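# Retract a sealant gun's rod by pressing its thumb plate

## Task

Draw the sealant gun's rod back as far as it goes. The rod will only slide back while the little thumb plate on it, just behind the handle, is held pushed toward the gun's front. The gun must never enter, or be carried above, the marked zones around the arm bases; doing so fails the task. The gun must end up lying on the table, not propped on anything else. A result that holds only because the robot is still holding it does not count. Release the gun and move the grippers away once finished, then state that you are done, or the task fails.

## Robot and tools

Robot: two arms, left_arm and right_arm, each ending in a parallel gripper. Cameras: cam_high, cam_low, cam_left_wrist, cam_right_wrist, each 504x504 pixels, delivered in that order.

Scene frame (used in results): origin on the table top midway between the arms, +x out over the table, +z up, left_arm sits on the +y side. The names left and right do not refer to image sides. Each result's state line, `left_arm: …` | `right_arm: …`, gives each gripper's end_effector_position in metres and end_effector_quat_wxyz in this frame; the printed position can be off from the real one, more so at long reach. The position is the point between the finger pads, about 1 cm back from the tips. Gripper axes: fingers point along the gripper's own +z; they open and close along its y.

The 14-number row (used by execute_actions rows and by move target): a single list covering both arms, values in [-1, 1]: dx, dy, dz, rx, ry, rz, opening for left_arm, then the same seven for right_arm. The first six of each arm are an offset, not a pose, expressed in that gripper's own axes and measured from that gripper's pose in the most recent result showing it (before any such result in the scene, and for the second or later call within one reply, from where the robot is when the action starts). Scale: 1.0 equals 0.6 m for dx, dy, dz and 180 degrees for rotation; rx, ry, rz form one rotation vector. Every row is counted from that same base pose, not from the row before. Zero offsets therefore pull the arm back to the base pose; they are not a pause. Opening is absolute: +1 fully open (0.094 m), -1 closed.

execute_actions: argument actions, a list holding one item or none. Empty list: just returns the current state. {"rows": [...], "steps": n}: up to 15 rows, n at most 15 (default 15), each step 1/30 s; the last row repeats if rows run out. {"steps": n} with no rows is a wait of up to 300 steps counted from the last result, reply time included. Optional pictures: true/false. A refused call does nothing.

move: target is one 14-number row as above; speed in m/s, 0.002 to 0.5 (default 0.25), turning capped at twice that in rad/s. Grippers follow straight paths that finish together, lasting 0.5 to 10 s (cut off at 10 s). The opening is sent at the start. Paths ignore obstacles and the other arm; grippers lag, stray and may overshoot speed, especially with a nearly straight arm. Faster contact hits harder; aiming further past contact presses harder. The result adds a move: line with the ending (done, off_target, moving, held, fault) and acting limits (paced = pose clipped; held = a check blocked steps, after which the arm may jump fast), plus each gripper's distance to its pose. If only one arm is named, the other finished.

wait: seconds, 0 to 10; sends nothing new. zoom_image: camera name and region [x0, y0, x1, y1] in pixels, origin top-left, at most 504x504, gives a closer look at that camera's latest image. finished_scene: scene number; ends the scene irreversibly and reports success; call it only after releasing and clearing the gun.

Control behaviour: each step the commanded pose is clipped to within 70 mm and 16 degrees of the measured pose, then solved by damped inverse kinematics with position favoured over orientation. After an action the arm continues only to its last clipped pose, so far targets need several actions; read the pose and send the rest. Joint friction may leave the gripper up to about 31 mm short, and smaller commands may not move it at all. A Hand target line shows where the controller is currently driving each gripper. A pose unreachable line means the clearance check altered or blocked the named arm; HELD marks steps where the row was not (fully) sent. Joint ranges (rad): waist -2.618 to 3.054, shoulder 0 to 3.142, elbow 0 to 3.142, wrist pitch -1.571 to 1.571, wrist yaw -1.571 to 1.571, wrist roll -2.094 to 2.094. The robot keeps moving while you think, and reply time adds up.

Gripping: grip_measured is the measured opening on the command scale (last joint value gives metres); readings may be off by about 1 mm per gripper. To hold, command about 0.03 below grip_measured; less for a lighter grip. Pad force is limited to roughly 50 to 62 N, lower on parts under about 2 mm thick, with a brief spike on first contact.

To keep an arm still, send its offset back to the wanted pose in the first call of a reply and zeros afterwards, plus its desired opening. An arm blocked by an object keeps pressing until commanded otherwise.

Motor heat: holding loads heats motors; MOTOR HOT warns from 75 °C; at 90 °C that arm halts 10 s; at 100 °C it goes limp and drops. These show as OVER-TEMPERATURE FAULT lines.

Avoid: arms colliding or pressing on each other, dropping or slamming the gun, hard pushes, knocking anything off the table, and bringing the gun into or over the base zones. Loose objects may occasionally get nudged by outside disturbances.

Each tool is called after ">>>" as name([rows], argument=value, ...), one row to a line, values as JSON.

## Session

>>> execute_actions(actions=[])

Scene clock: 0.00 s of 4150.00 s.
left_arm: end_effector_position=(+0.4536, +0.0401, +0.1650) grip_measured=+1.000 end_effector_quat_wxyz=(+0.475, +0.796, +0.328, +0.181) | right_arm: end_effector_position=(+0.4056, -0.4671, +0.1182) grip_measured=+1.000 end_effector_quat_wxyz=(+0.311, +0.154, +0.857, -0.380)
Joint positions: left_arm=[-0.589  2.003  1.493 -0.027  0.333  1.735  0.094] | right_arm=[-0.335  1.829  1.139 -0.085  0.737 -0.125  0.094]
Joint velocities: left_arm=[ 0.002  0.002 -0.017  0.051  0.022 -0.022  0.   ] | right_arm=[-0.012  0.002 -0.007 -0.051  0.007  0.007  0.   ]
Hand target (left_arm): +0.454, +0.040, +0.165; +0.475, +0.796, +0.328, +0.181
Hand target (right_arm): +0.406, -0.467, +0.118; +0.311, +0.154, +0.857, -0.380

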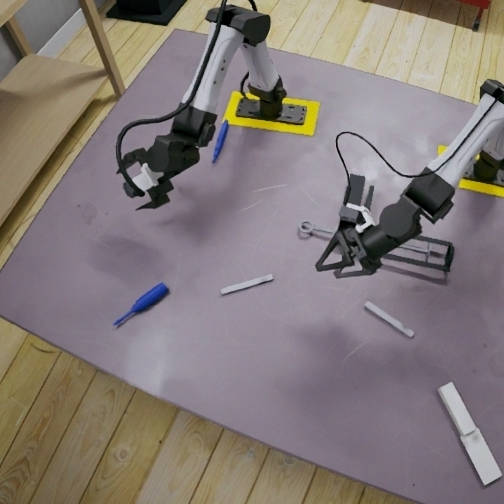

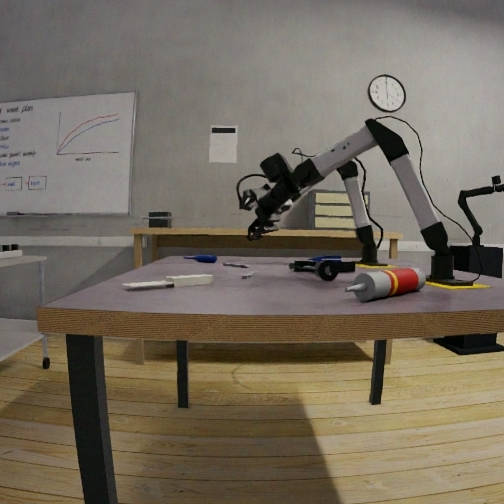

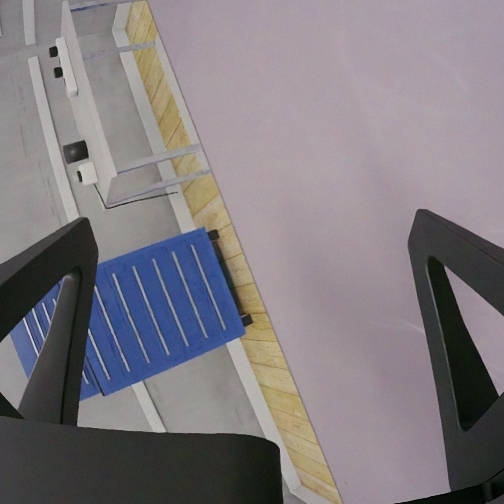

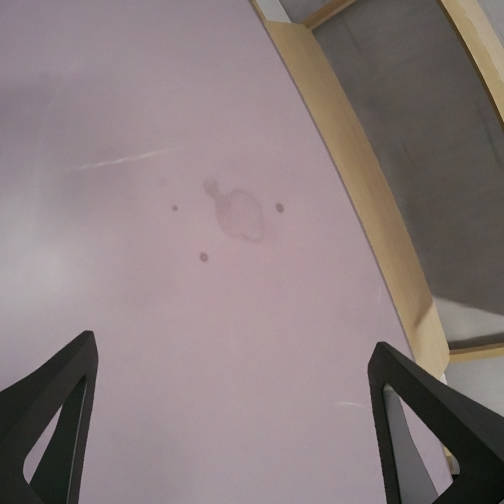

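>>> move(target=[-0.1157,0.076,-0.322,0.1508,0.3958,-0.6633,1,0.004,0.0875,-0.517,-0.254,0.208,-0.103,1], speed=0.3)

Scene clock: 33.03 s of 4150.00 s.
left_arm: end_effector_position=(+0.3118, +0.0965, +0.3008) grip_measured=+1.000 end_effector_quat_wxyz=(+0.207, +0.020, +0.971, -0.118) | right_arm: end_effector_position=(+0.3056, -0.2061, +0.2393) grip_measured=+1.000 end_effector_quat_wxyz=(+0.104, -0.001, +0.994, +0.015)
Joint positions: left_arm=[-0.75   1.97   2.429 -1.55  -0.026 -0.547  0.094] | right_arm=[ 0.051  1.731  1.923 -1.552  0.017  0.224  0.094]
Joint velocities: left_arm=[ 0.022 -0.002  0.012  0.037  0.022  0.007  0.   ] | right_arm=[-0.007  0.002 -0.012 -0.037 -0.007 -0.051  0.   ]
Hand target (left_arm): +0.307, +0.102, +0.301; +0.199, +0.013, +0.973, -0.120
Hand target (right_arm): +0.301, -0.203, +0.248; +0.113, -0.003, +0.993, +0.022
Off the commanded pose (left_arm): 0.009 m, 28 deg; orientation clipped at the last step of the last action.
Off the commanded pose (right_arm): 0.012 m, 12 deg.
joint sent to its limit (left arm) — the command would take joint 4 (wrist pitch) past its lower limit, so that joint was sent only as far as its limit.
joint sent to its limit (right arm) — the command would take joint 4 (wrist pitch) past its lower limit, so that joint was sent only as far as its limit.
After step 90, 24.77 s passed at rest.
move: off_target (left_arm, right_arm); limits=paced

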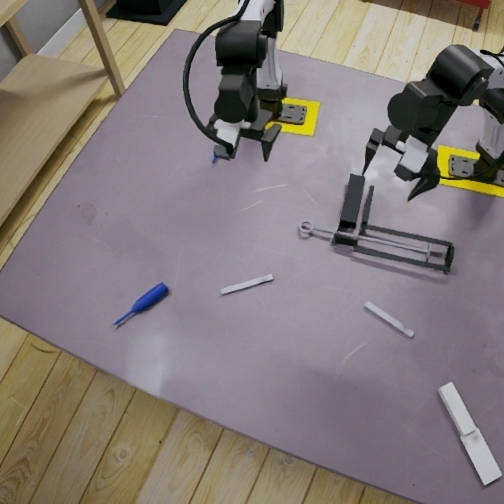

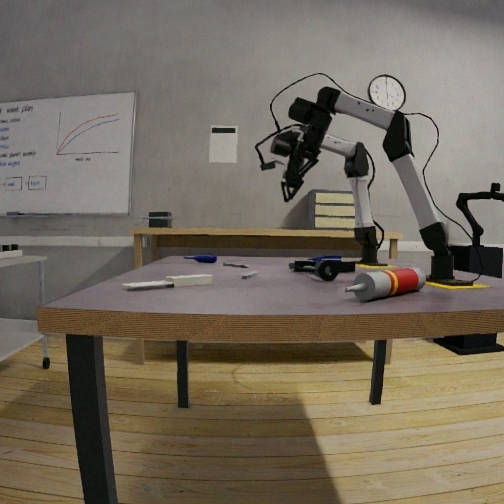

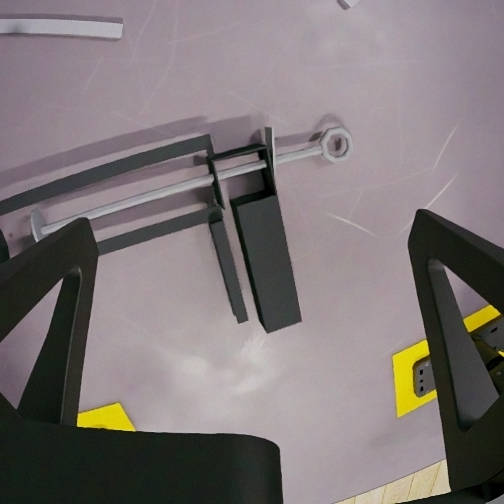

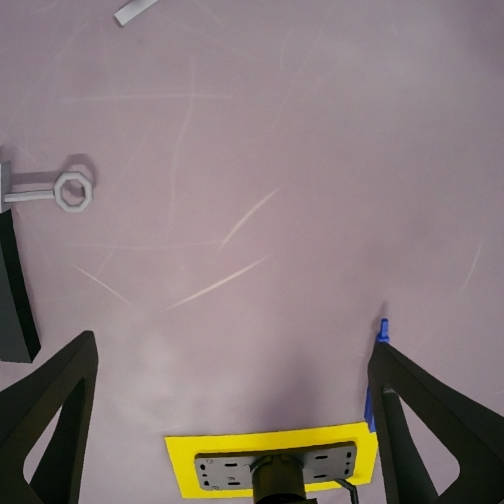

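>>> zoom_image(camera="cam_left_wrist", region=[180, 100, 380, 260])

>>> zoom_image(camera="cam_high", region=[280, 160, 470, 290])

>>> zoom_image(camera="cam_low", region=[270, 240, 390, 300])

Region (180, 100, 380, 260) of cam_left_wrist's 504x504 image, scaled by 2.520, with more detail than that image has; it fills the top 403 rows of this view, and the rest is white.

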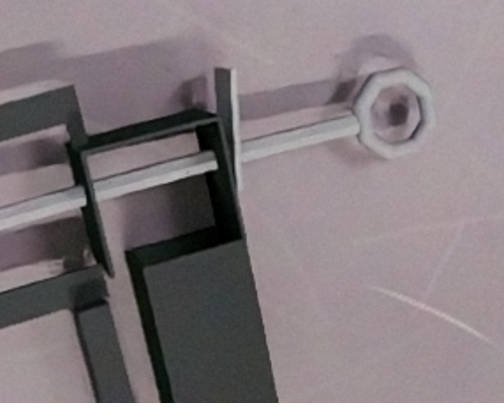

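Region (280, 160, 470, 290) of cam_high's 504x504 image, scaled by 2.653, with more detail than that image has; it fills the top 345 rows of this view, and the rest is white.

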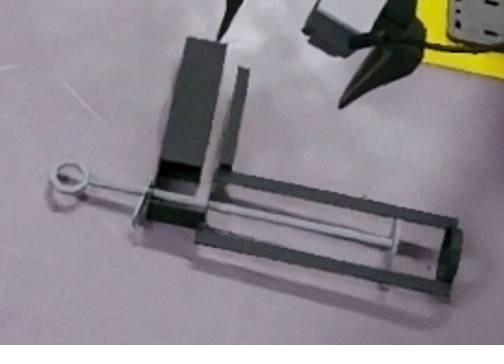

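Region (270, 240, 390, 300) of cam_low's 504x504 image, scaled by 4.200, with more detail than that image has.

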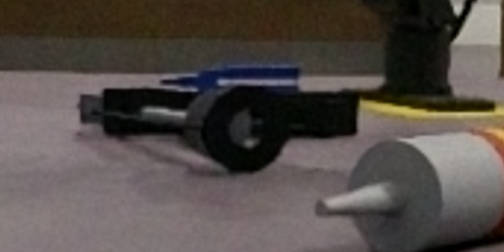

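>>> move(target=[0.121,-0.071,0.244,-0.0759,0.1331,-0.0129,1,0.031,0,0.147,0.0096,0.066,0,1], speed=0.2)

Scene clock: 92.30 s of 4150.00 s.
left_arm: end_effector_position=(+0.2984, +0.0226, +0.1477) grip_measured=+1.000 end_effector_quat_wxyz=(+0.046, +0.005, +0.998, -0.036) | right_arm: end_effector_position=(+0.3054, -0.2047, +0.1571) grip_measured=+1.000 end_effector_quat_wxyz=(+0.009, -0.002, +1.000, -0.002)
Joint positions: left_arm=[-0.892  2.308  2.403 -1.55  -0.008 -0.726  0.094] | right_arm=[ 0.051  1.834  1.731 -1.451  0.008  0.224  0.094]
Joint velocities: left_arm=[-0.012 -0.002 -0.022  0.095 -0.051 -0.022  0.   ] | right_arm=[ 0.007 -0.002  0.007  0.081 -0.007  0.066  0.   ]
Hand target (left_arm): +0.297, +0.018, +0.150; +0.044, +0.004, +0.998, -0.042
Hand target (right_arm): +0.305, -0.203, +0.149; +0.001, -0.002, +1.000, -0.000
Off the commanded pose (left_arm): 0.004 m, 7 deg.
Off the commanded pose (right_arm): 0.008 m, 1 deg.
joint sent to its limit (left arm) — the command would take joint 4 (wrist pitch) past its lower limit, so that joint was sent only as far as its limit.
After step 90, 54.67 s passed at rest.
move: off_target (left_arm)

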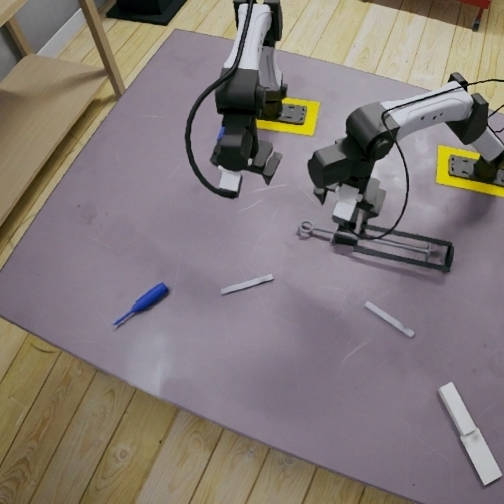

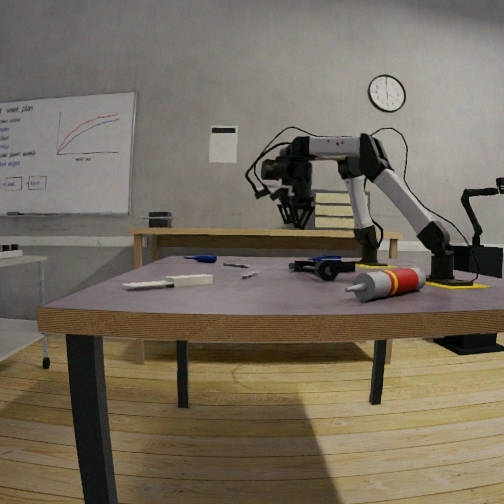

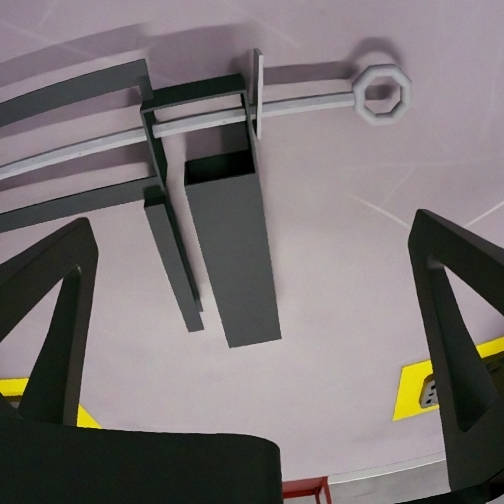

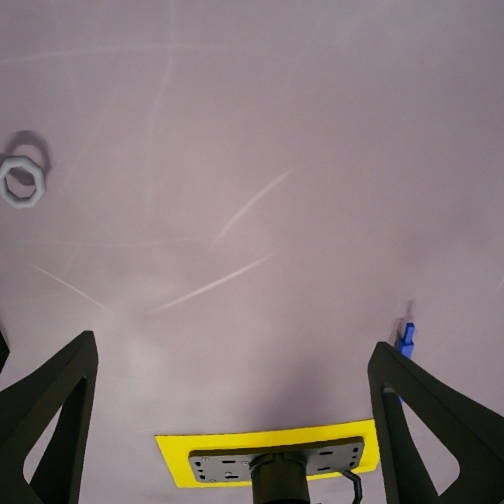

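>>> zoom_image(camera="cam_left_wrist", region=[120, 30, 320, 230])

Region (120, 30, 320, 230) of cam_left_wrist's 504x504 image, scaled by 2.520, with more detail than that image has.

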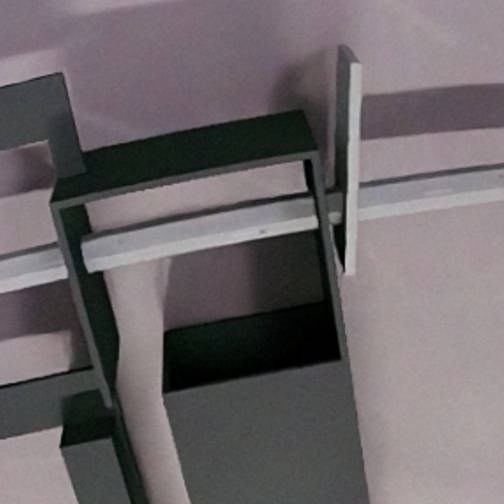

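>>> move(target=[-0.0103,-0.0025,0.1075,-0.023,0.029,-0.042,-0.255,-0.025,0.092,0.095,-0.1005,0.1136,0.4532,0.3], speed=0.25)

Scene clock: 145.03 s of 4150.00 s.
left_arm: end_effector_position=(+0.3048, +0.0156, +0.0879) grip_measured=-0.253 end_effector_quat_wxyz=(+0.003, -0.051, +0.999, -0.001) | right_arm: end_effector_position=(+0.3206, -0.1460, +0.0962) grip_measured=+0.302 end_effector_quat_wxyz=(-0.158, +0.639, +0.740, +0.137)
Joint positions: left_arm=[-0.892  2.468  2.451 -1.548 -0.003 -0.84   0.035] | right_arm=[ 0.003  1.936  1.564 -1.184 -0.421  1.608  0.061]
Joint velocities: left_arm=[ 0.002  0.002  0.007  0.037 -0.066 -0.022  0.   ] | right_arm=[ 0.007  0.012 -0.022  0.007 -0.066  0.007 -0.001]
Hand target (left_arm): +0.309, +0.016, +0.084; -0.002, -0.060, +0.998, -0.003
Hand target (right_arm): +0.320, -0.149, +0.100; -0.155, +0.644, +0.734, +0.147
Off the commanded pose (left_arm): 0.007 m, 1 deg.
Off the commanded pose (right_arm): 0.005 m, 2 deg.
After step 90, 46.13 s passed at rest.
move: done

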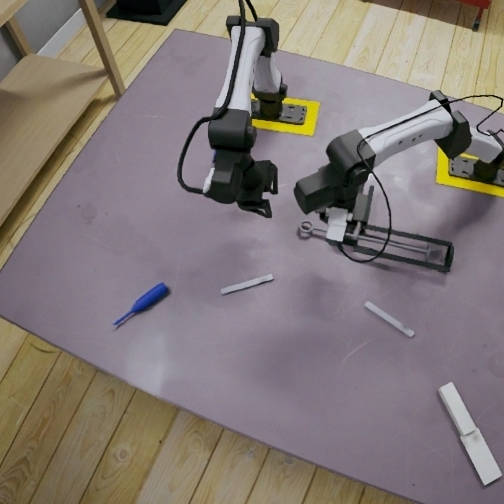

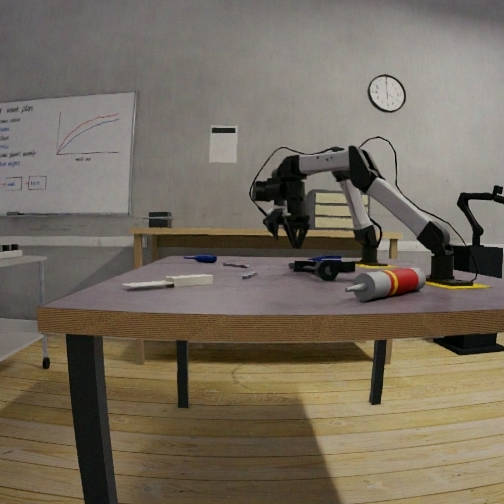

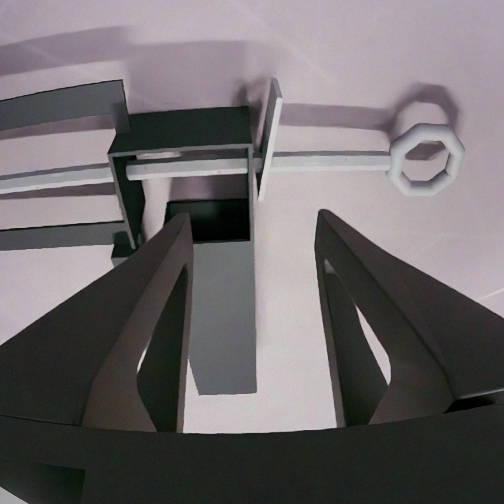

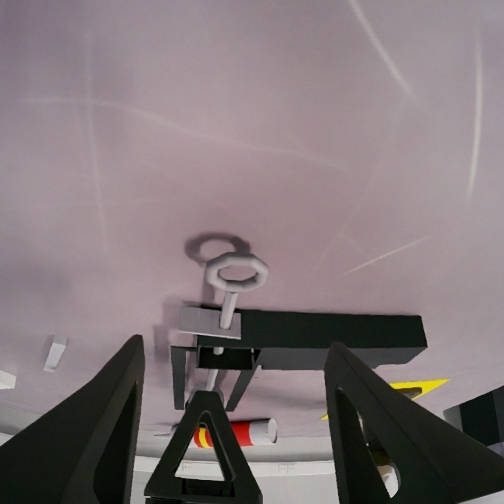

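>>> zoom_image(camera="cam_right_wrist", region=[140, 230, 340, 500])

>>> zoom_image(camera="cam_low", region=[250, 190, 370, 290])

Region (140, 230, 340, 500) of cam_right_wrist's 504x504 image, scaled by 1.867, with more detail than that image has; it fills the left 373 columns of this view, and the rest is white.

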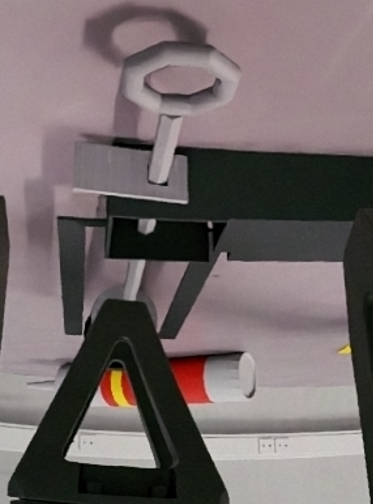

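Region (250, 190, 370, 290) of cam_low's 504x504 image, scaled by 4.200, with more detail than that image has.

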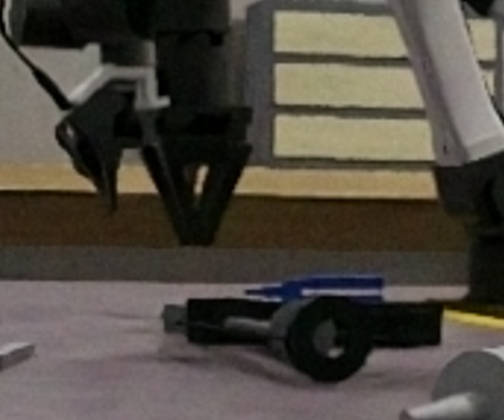

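>>> move(target=[0.003,0,0.05,0,0,-0.006,-0.255,0,0,0.03,0,0,0,0.3], speed=0.05)

>>> zoom_image(camera="cam_right_wrist", region=[140, 230, 340, 500])

>>> zoom_image(camera="cam_low", region=[250, 190, 370, 290])

Scene clock: 172.40 s of 4150.00 s.
left_arm: end_effector_position=(+0.3043, +0.0160, +0.0532) grip_measured=-0.253 end_effector_quat_wxyz=(-0.002, -0.059, +0.998, +0.004) | right_arm: end_effector_position=(+0.3232, -0.1419, +0.0878) grip_measured=+0.302 end_effector_quat_wxyz=(-0.153, +0.640, +0.739, +0.144)
Joint positions: left_arm=[-0.892  2.45   2.278 -1.407 -0.003 -0.855  0.035] | right_arm=[ 0.012  1.936  1.529 -1.126 -0.421  1.625  0.061]
Joint velocities: left_arm=[-0.012 -0.002 -0.002 -0.051 -0.007 -0.022  0.   ] | right_arm=[ 0.017 -0.002 -0.002 -0.066  0.007 -0.022  0.001]
Hand target (left_arm): +0.303, +0.015, +0.058; +0.002, -0.061, +0.998, -0.000
Hand target (right_arm): +0.319, -0.139, +0.080; -0.158, +0.640, +0.740, +0.137
Off the commanded pose (left_arm): 0.005 m, 1 deg.
Off the commanded pose (right_arm): 0.009 m, 1 deg.
After step 90, 23.23 s passed at rest.
move: done

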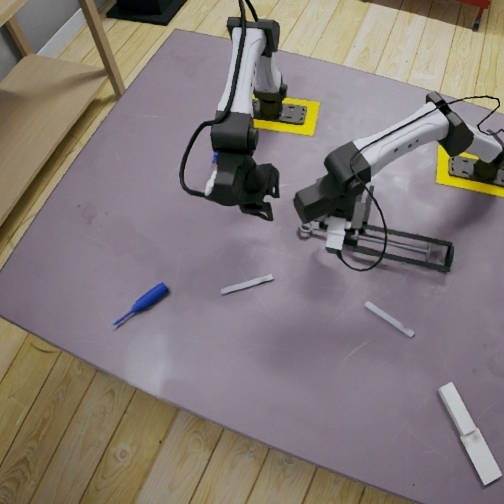

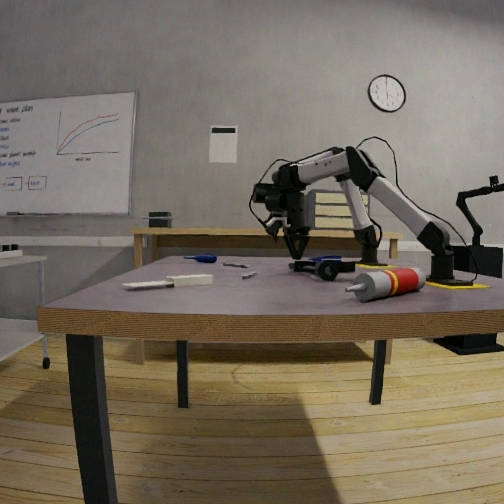

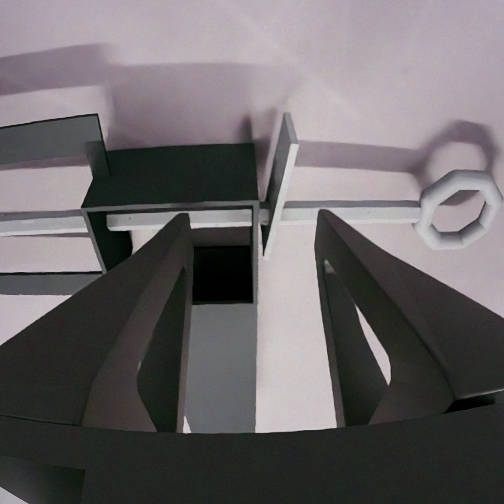

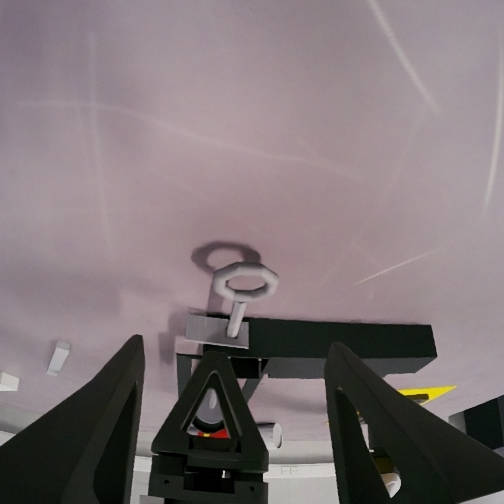

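Region (140, 230, 340, 500) of cam_right_wrist's 504x504 image, scaled by 1.867, with more detail than that image has; it fills the left 373 columns of this view, and the rest is white.

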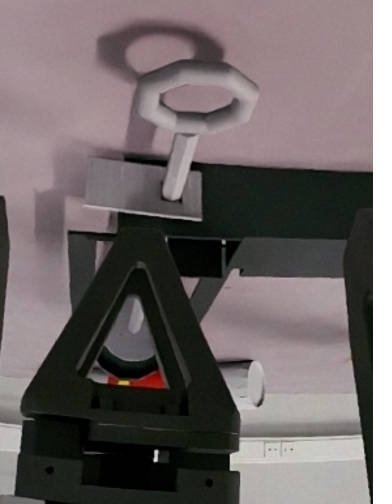

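Region (250, 190, 370, 290) of cam_low's 504x504 image, scaled by 4.200, with more detail than that image has.

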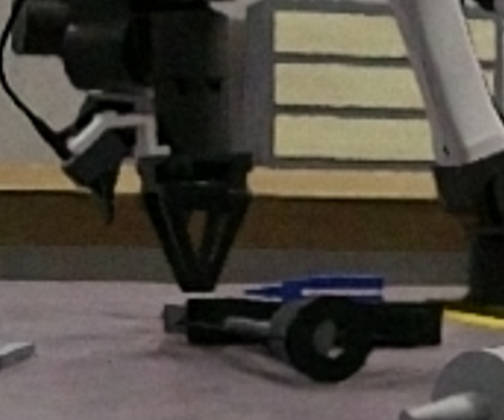

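>>> move(target=[0.013,0,-0.003,0,0,0,-0.255,0,0,0,0,0,0,0.3], speed=0.03)

Scene clock: 179.57 s of 4150.00 s.
left_arm: end_effector_position=(+0.3006, +0.0194, +0.0466) grip_measured=-0.253 end_effector_quat_wxyz=(-0.009, -0.062, +0.998, +0.012) | right_arm: end_effector_position=(+0.3233, -0.1419, +0.0878) grip_measured=+0.302 end_effector_quat_wxyz=(-0.153, +0.640, +0.739, +0.144)
Joint positions: left_arm=[-0.892  2.45   2.251 -1.402 -0.003 -0.861  0.035] | right_arm=[ 0.012  1.936  1.529 -1.126 -0.421  1.625  0.061]
Joint velocities: left_arm=[-0.002 -0.027 -0.022  0.066 -0.007  0.022 -0.001] | right_arm=[ 0.012  0.012 -0.007 -0.051 -0.007 -0.022 -0.   ]
Hand target (left_arm): +0.297, +0.015, +0.055; -0.002, -0.059, +0.998, +0.004
Hand target (right_arm): +0.323, -0.142, +0.088; -0.153, +0.640, +0.739, +0.144
Off the commanded pose (left_arm): 0.010 m, 1 deg.
Off the commanded pose (right_arm): 0.000 m, 0 deg.
After step 90, 3.43 s passed at rest.
move: done

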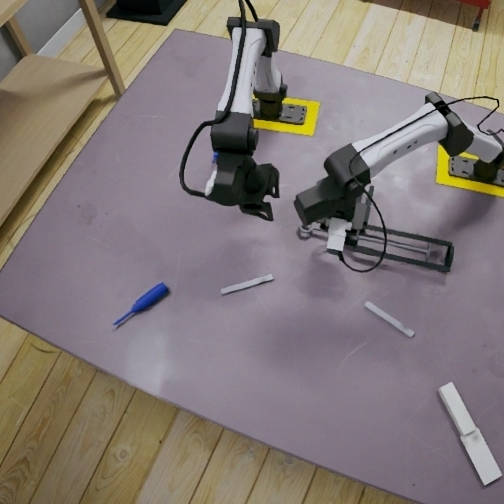

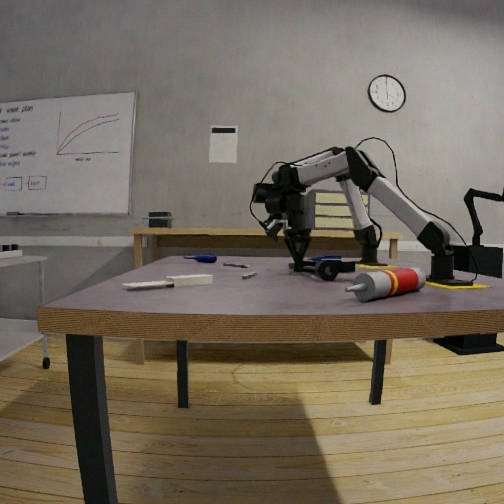

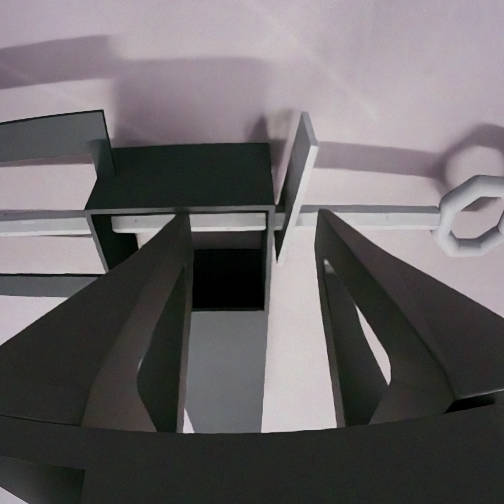

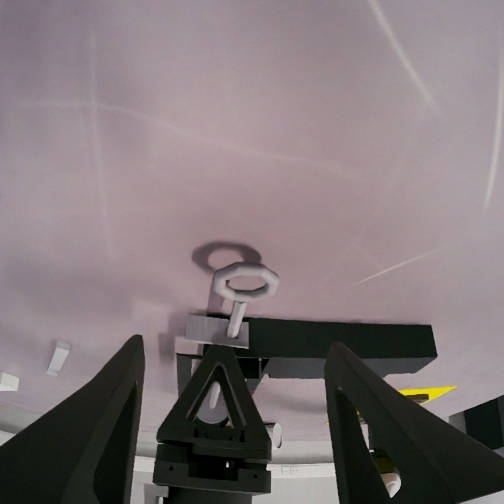

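>>> move(target=[0.015,-0.013,0,0,0,0,-0.2,0,0,0,0,0,0,0.3], speed=0.03)

Scene clock: 189.03 s of 4150.00 s.
left_arm: end_effector_position=(+0.2949, +0.0127, +0.0466) grip_measured=-0.202 end_effector_quat_wxyz=(-0.009, -0.061, +0.998, +0.012) | right_arm: end_effector_position=(+0.3233, -0.1419, +0.0878) grip_measured=+0.302 end_effector_quat_wxyz=(-0.153, +0.640, +0.739, +0.144)
Joint positions: left_arm=[-0.91   2.45   2.251 -1.401 -0.003 -0.878  0.037] | right_arm=[ 0.012  1.936  1.529 -1.126 -0.421  1.625  0.061]
Joint velocities: left_arm=[-0.017 -0.002  0.007 -0.007 -0.066 -0.007  0.   ] | right_arm=[-0.027 -0.017  0.007 -0.007  0.007 -0.007  0.001]
Hand target (left_arm): +0.293, +0.010, +0.047; -0.009, -0.062, +0.998, +0.012
Hand target (right_arm): +0.323, -0.142, +0.088; -0.153, +0.640, +0.739, +0.144
Off the commanded pose (left_arm): 0.003 m, 0 deg.
Off the commanded pose (right_arm): 0.000 m, 0 deg.
After step 90, 5.70 s passed at rest.
move: done

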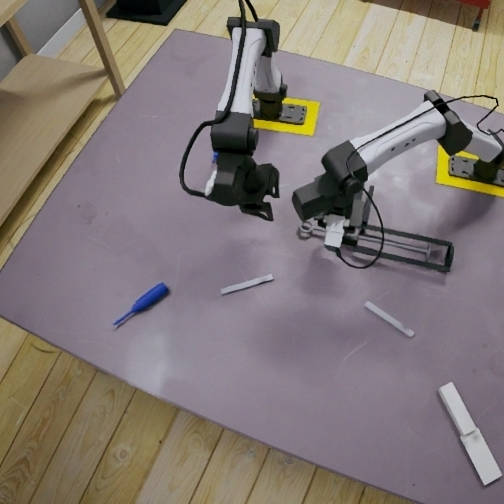

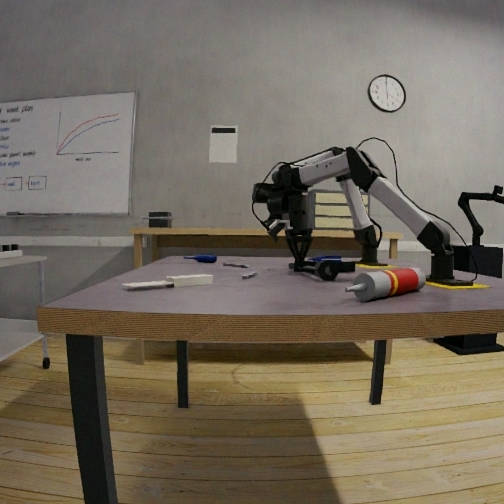

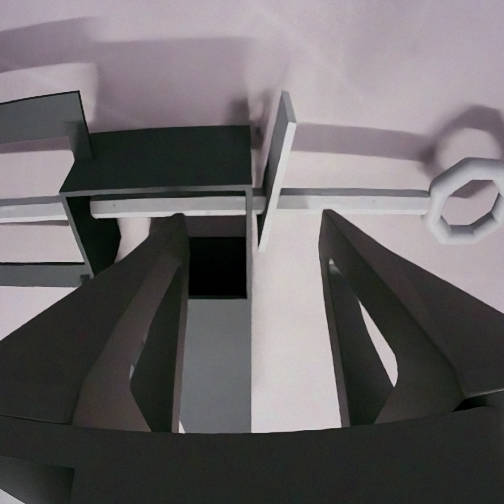

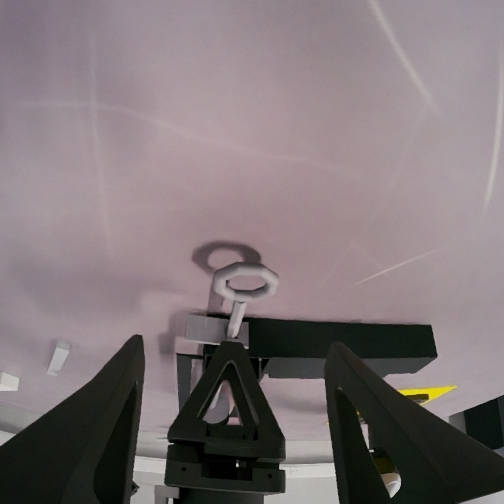

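>>> move(target=[-0.003,0,0.017,0.0076,-0.0057,0,-0.2,0,0,0,0,0,0,0.3], speed=0.02)

>>> zoom_image(camera="cam_right_wrist", region=[160, 260, 320, 420])

Scene clock: 197.80 s of 4150.00 s.
left_arm: end_effector_position=(+0.2946, +0.0131, +0.0371) grip_measured=-0.202 end_effector_quat_wxyz=(-0.004, -0.062, +0.998, +0.006) | right_arm: end_effector_position=(+0.3233, -0.1419, +0.0878) grip_measured=+0.302 end_effector_quat_wxyz=(-0.153, +0.640, +0.739, +0.144)
Joint positions: left_arm=[-0.91   2.424  2.168 -1.328 -0.003 -0.879  0.037] | right_arm=[ 0.012  1.936  1.529 -1.126 -0.421  1.625  0.061]
Joint velocities: left_arm=[ 0.007  0.007 -0.007  0.037 -0.037 -0.007 -0.   ] | right_arm=[-0.002 -0.007  0.007  0.007  0.037 -0.022 -0.   ]
Hand target (left_arm): +0.296, +0.013, +0.037; +0.001, -0.061, +0.998, +0.001
Hand target (right_arm): +0.323, -0.142, +0.088; -0.153, +0.640, +0.739, +0.144
Off the commanded pose (left_arm): 0.002 m, 1 deg.
Off the commanded pose (right_arm): 0.000 m, 0 deg.
After step 90, 4.80 s passed at rest.
move: done

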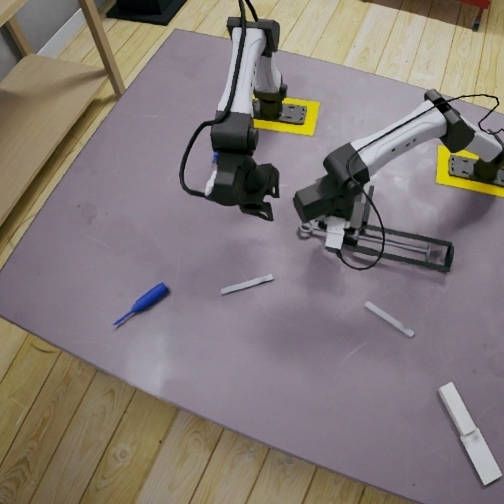

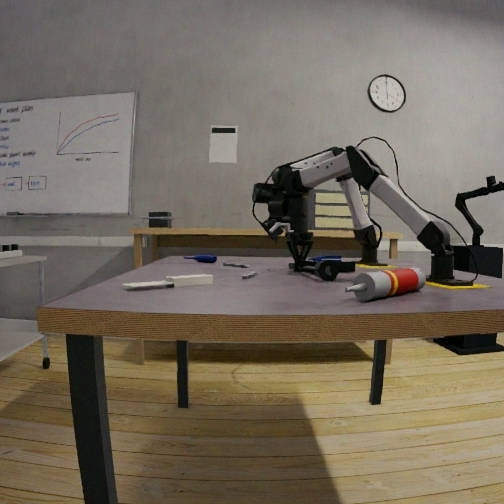

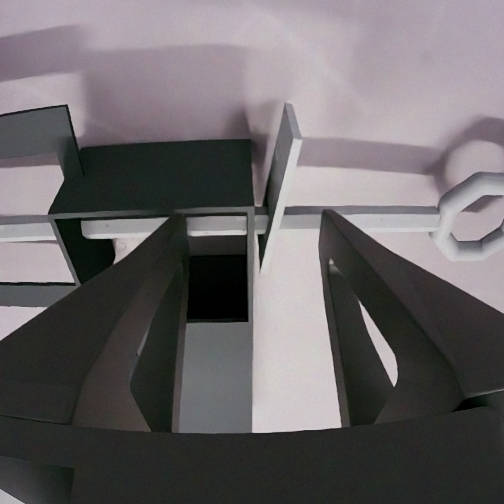

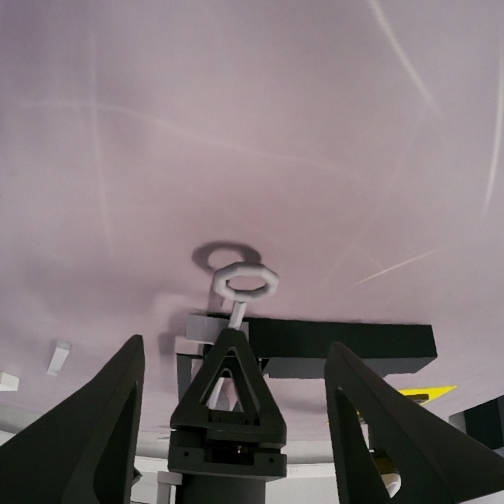

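Region (160, 260, 320, 420) of cam_right_wrist's 504x504 image, scaled by 3.150, with more detail than that image has.

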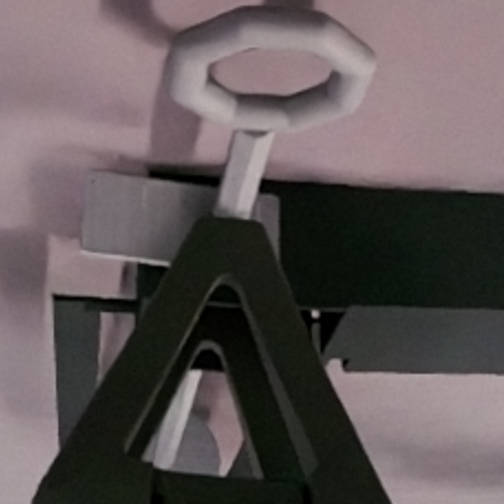

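>>> move(target=[0,0,0.005,0,0,0,-0.72,0,0,0,0,0,0,0.3], speed=0.02)

>>> zoom_image(camera="cam_right_wrist", region=[160, 260, 320, 420])

Scene clock: 207.53 s of 4150.00 s.
left_arm: end_effector_position=(+0.2946, +0.0130, +0.0370) grip_measured=-0.718 end_effector_quat_wxyz=(-0.003, -0.062, +0.998, +0.006) | right_arm: end_effector_position=(+0.3233, -0.1419, +0.0878) grip_measured=+0.302 end_effector_quat_wxyz=(-0.153, +0.640, +0.739, +0.144)
Joint positions: left_arm=[-0.91   2.424  2.168 -1.328 -0.003 -0.879  0.013] | right_arm=[ 0.012  1.936  1.529 -1.126 -0.421  1.625  0.061]
Joint velocities: left_arm=[ 0.007  0.007 -0.002 -0.007 -0.007 -0.066  0.   ] | right_arm=[-0.007 -0.002 -0.007 -0.007 -0.066  0.051  0.001]
Hand target (left_arm): +0.295, +0.013, +0.034; -0.004, -0.062, +0.998, +0.006
Hand target (right_arm): +0.323, -0.142, +0.088; -0.153, +0.640, +0.739, +0.144
Off the commanded pose (left_arm): 0.003 m, 0 deg.
Off the commanded pose (right_arm): 0.000 m, 0 deg.
After step 90, 6.03 s passed at rest.
move: done

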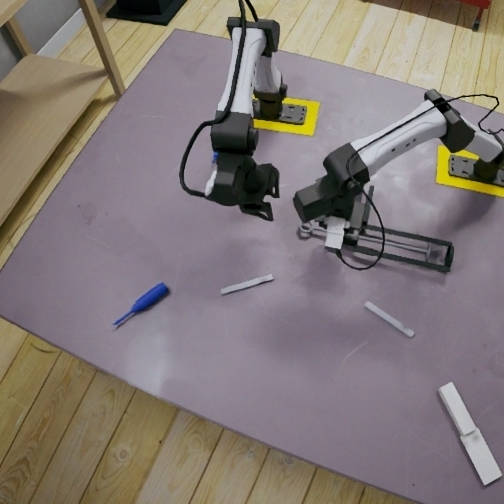

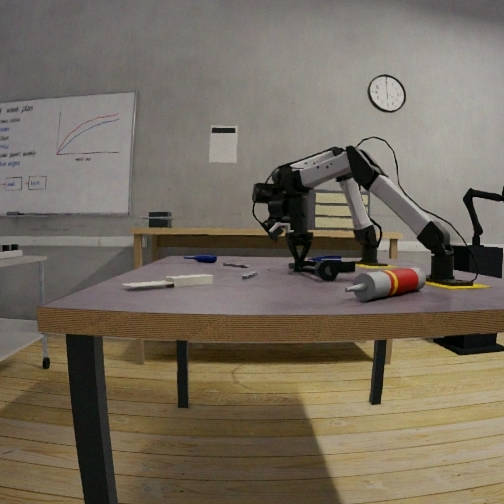

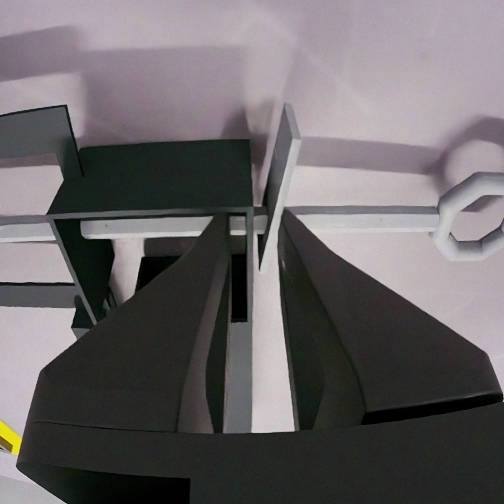

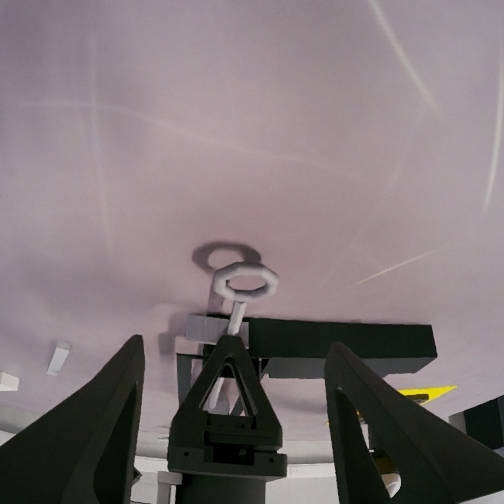

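Region (160, 260, 320, 420) of cam_right_wrist's 504x504 image, scaled by 3.150, with more detail than that image has.

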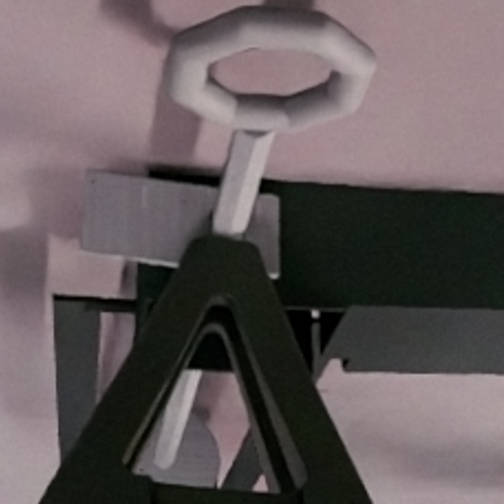

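>>> move(target=[-0.002,0,0.012,0,0,0,-0.66,0.029,-0.009,0.109,0,0.0556,0,0.3], speed=0.06)

Scene clock: 227.27 s of 4150.00 s.
left_arm: end_effector_position=(+0.2948, +0.0128, +0.0370) grip_measured=-0.662 end_effector_quat_wxyz=(-0.003, -0.062, +0.998, +0.006) | right_arm: end_effector_position=(+0.3183, -0.1041, +0.0444) grip_measured=+0.302 end_effector_quat_wxyz=(-0.206, +0.626, +0.724, +0.205)
Joint positions: left_arm=[-0.91   2.424  2.168 -1.326 -0.003 -0.879  0.016] | right_arm=[ 0.049  1.971  1.341 -0.841 -0.582  1.682  0.061]
Joint velocities: left_arm=[ 0.007 -0.012  0.012 -0.022 -0.007 -0.022 -0.   ] | right_arm=[ 0.002  0.002  0.007 -0.007 -0.051 -0.022 -0.   ]
Hand target (left_arm): +0.296, +0.013, +0.030; -0.004, -0.062, +0.998, +0.006
Hand target (right_arm): +0.312, -0.100, +0.036; -0.216, +0.625, +0.723, +0.199
Off the commanded pose (left_arm): 0.007 m, 0 deg.
Off the commanded pose (right_arm): 0.011 m, 1 deg.
After step 90, 14.80 s passed at rest.
move: off_target (right_arm)

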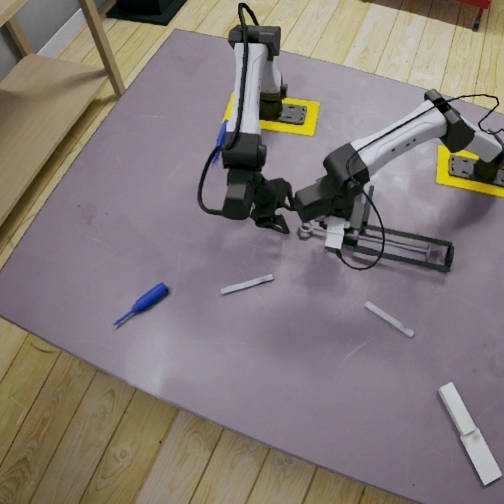

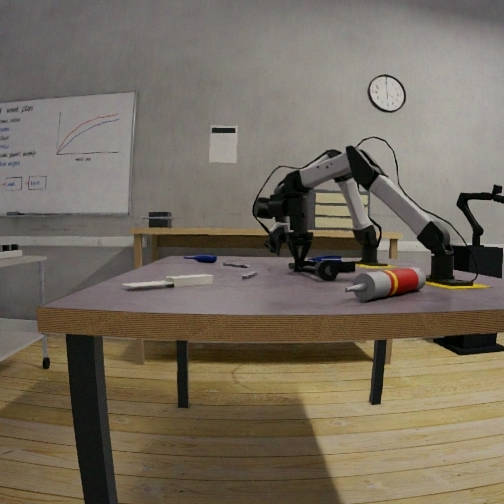

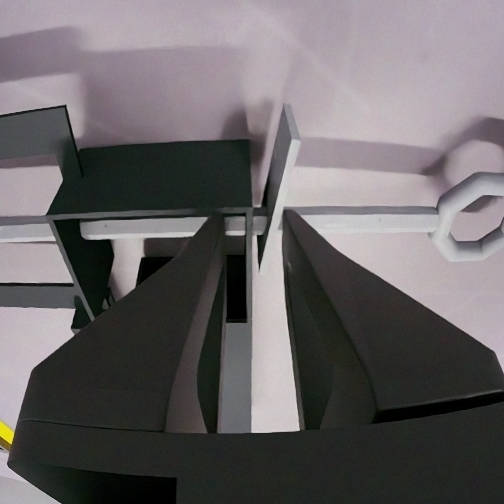

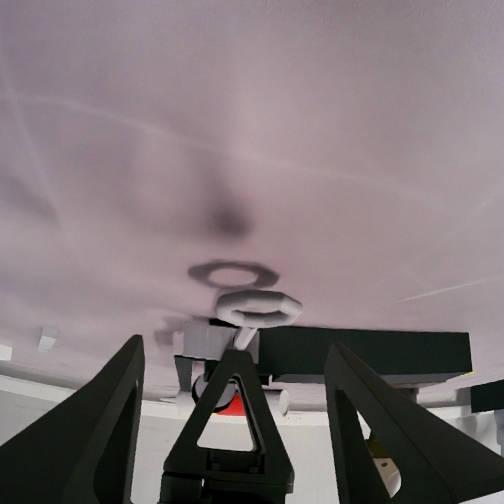

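>>> zoom_image(camera="cam_right_wrist", region=[160, 280, 320, 420])

Region (160, 280, 320, 420) of cam_right_wrist's 504x504 image, scaled by 3.150, with more detail than that image has; it fills the top 441 rows of this view, and the rest is white.

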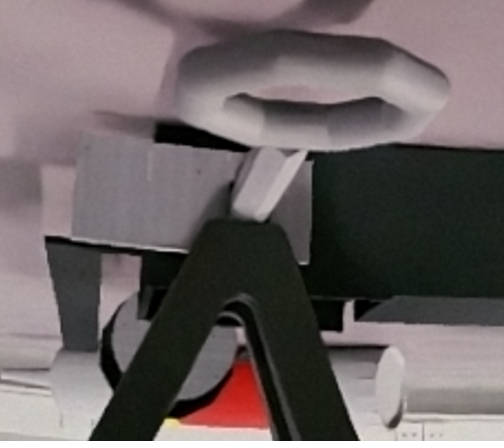

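>>> move(target=[0,0,0,0,0,0,-0.9,0.007,-0.022,0.049,0,0,0,0.45], speed=0.04)

Scene clock: 240.00 s of 4150.00 s.
left_arm: end_effector_position=(+0.2952, +0.0130, +0.0370) grip_measured=-0.891 end_effector_quat_wxyz=(-0.002, -0.061, +0.998, +0.006) | right_arm: end_effector_position=(+0.3075, -0.0881, +0.0244) grip_measured=+0.448 end_effector_quat_wxyz=(-0.207, +0.627, +0.722, +0.207)
Joint positions: left_arm=[-0.91   2.424  2.168 -1.326 -0.005 -0.878  0.005] | right_arm=[ 0.098  1.971  1.25  -0.715 -0.581  1.746  0.068]
Joint velocities: left_arm=[-0.022 -0.002 -0.002  0.022  0.022 -0.037 -0.001] | right_arm=[-0.007 -0.007 -0.012  0.007  0.007 -0.022 -0.   ]
Hand target (left_arm): +0.295, +0.013, +0.037; -0.003, -0.062, +0.998, +0.005
Hand target (right_arm): +0.303, -0.086, +0.022; -0.206, +0.626, +0.724, +0.205
Off the commanded pose (left_arm): 0.000 m, 0 deg.
Off the commanded pose (right_arm): 0.005 m, 0 deg.
After step 90, 8.50 s passed at rest.
move: done

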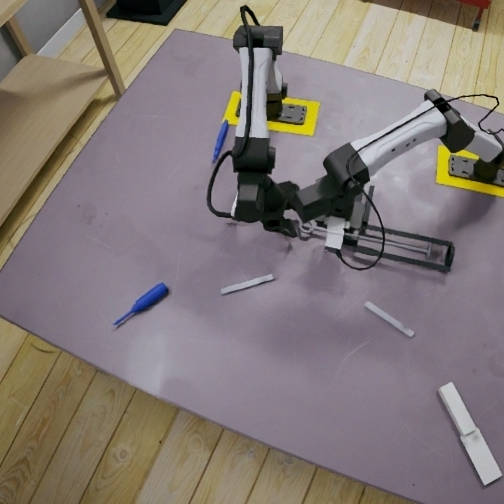

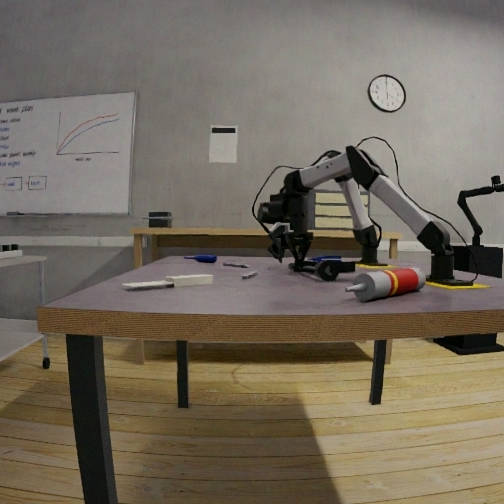

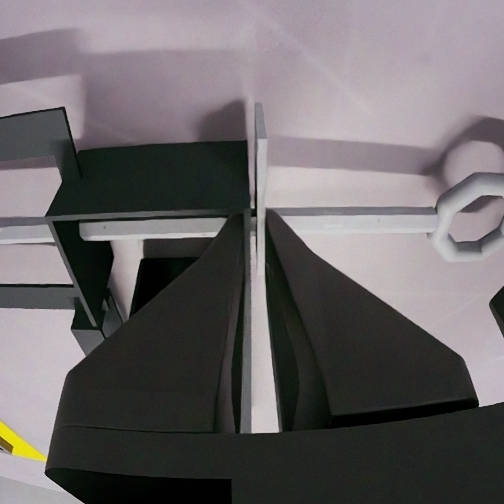

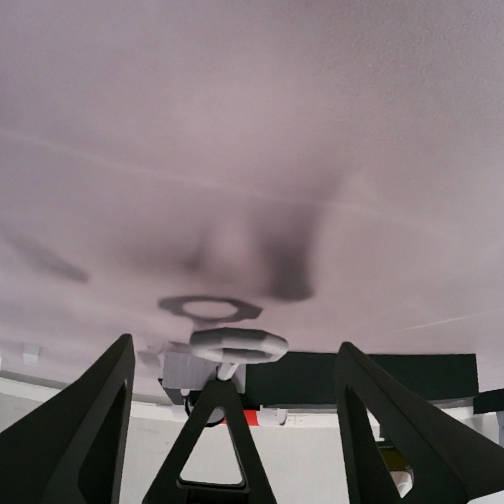

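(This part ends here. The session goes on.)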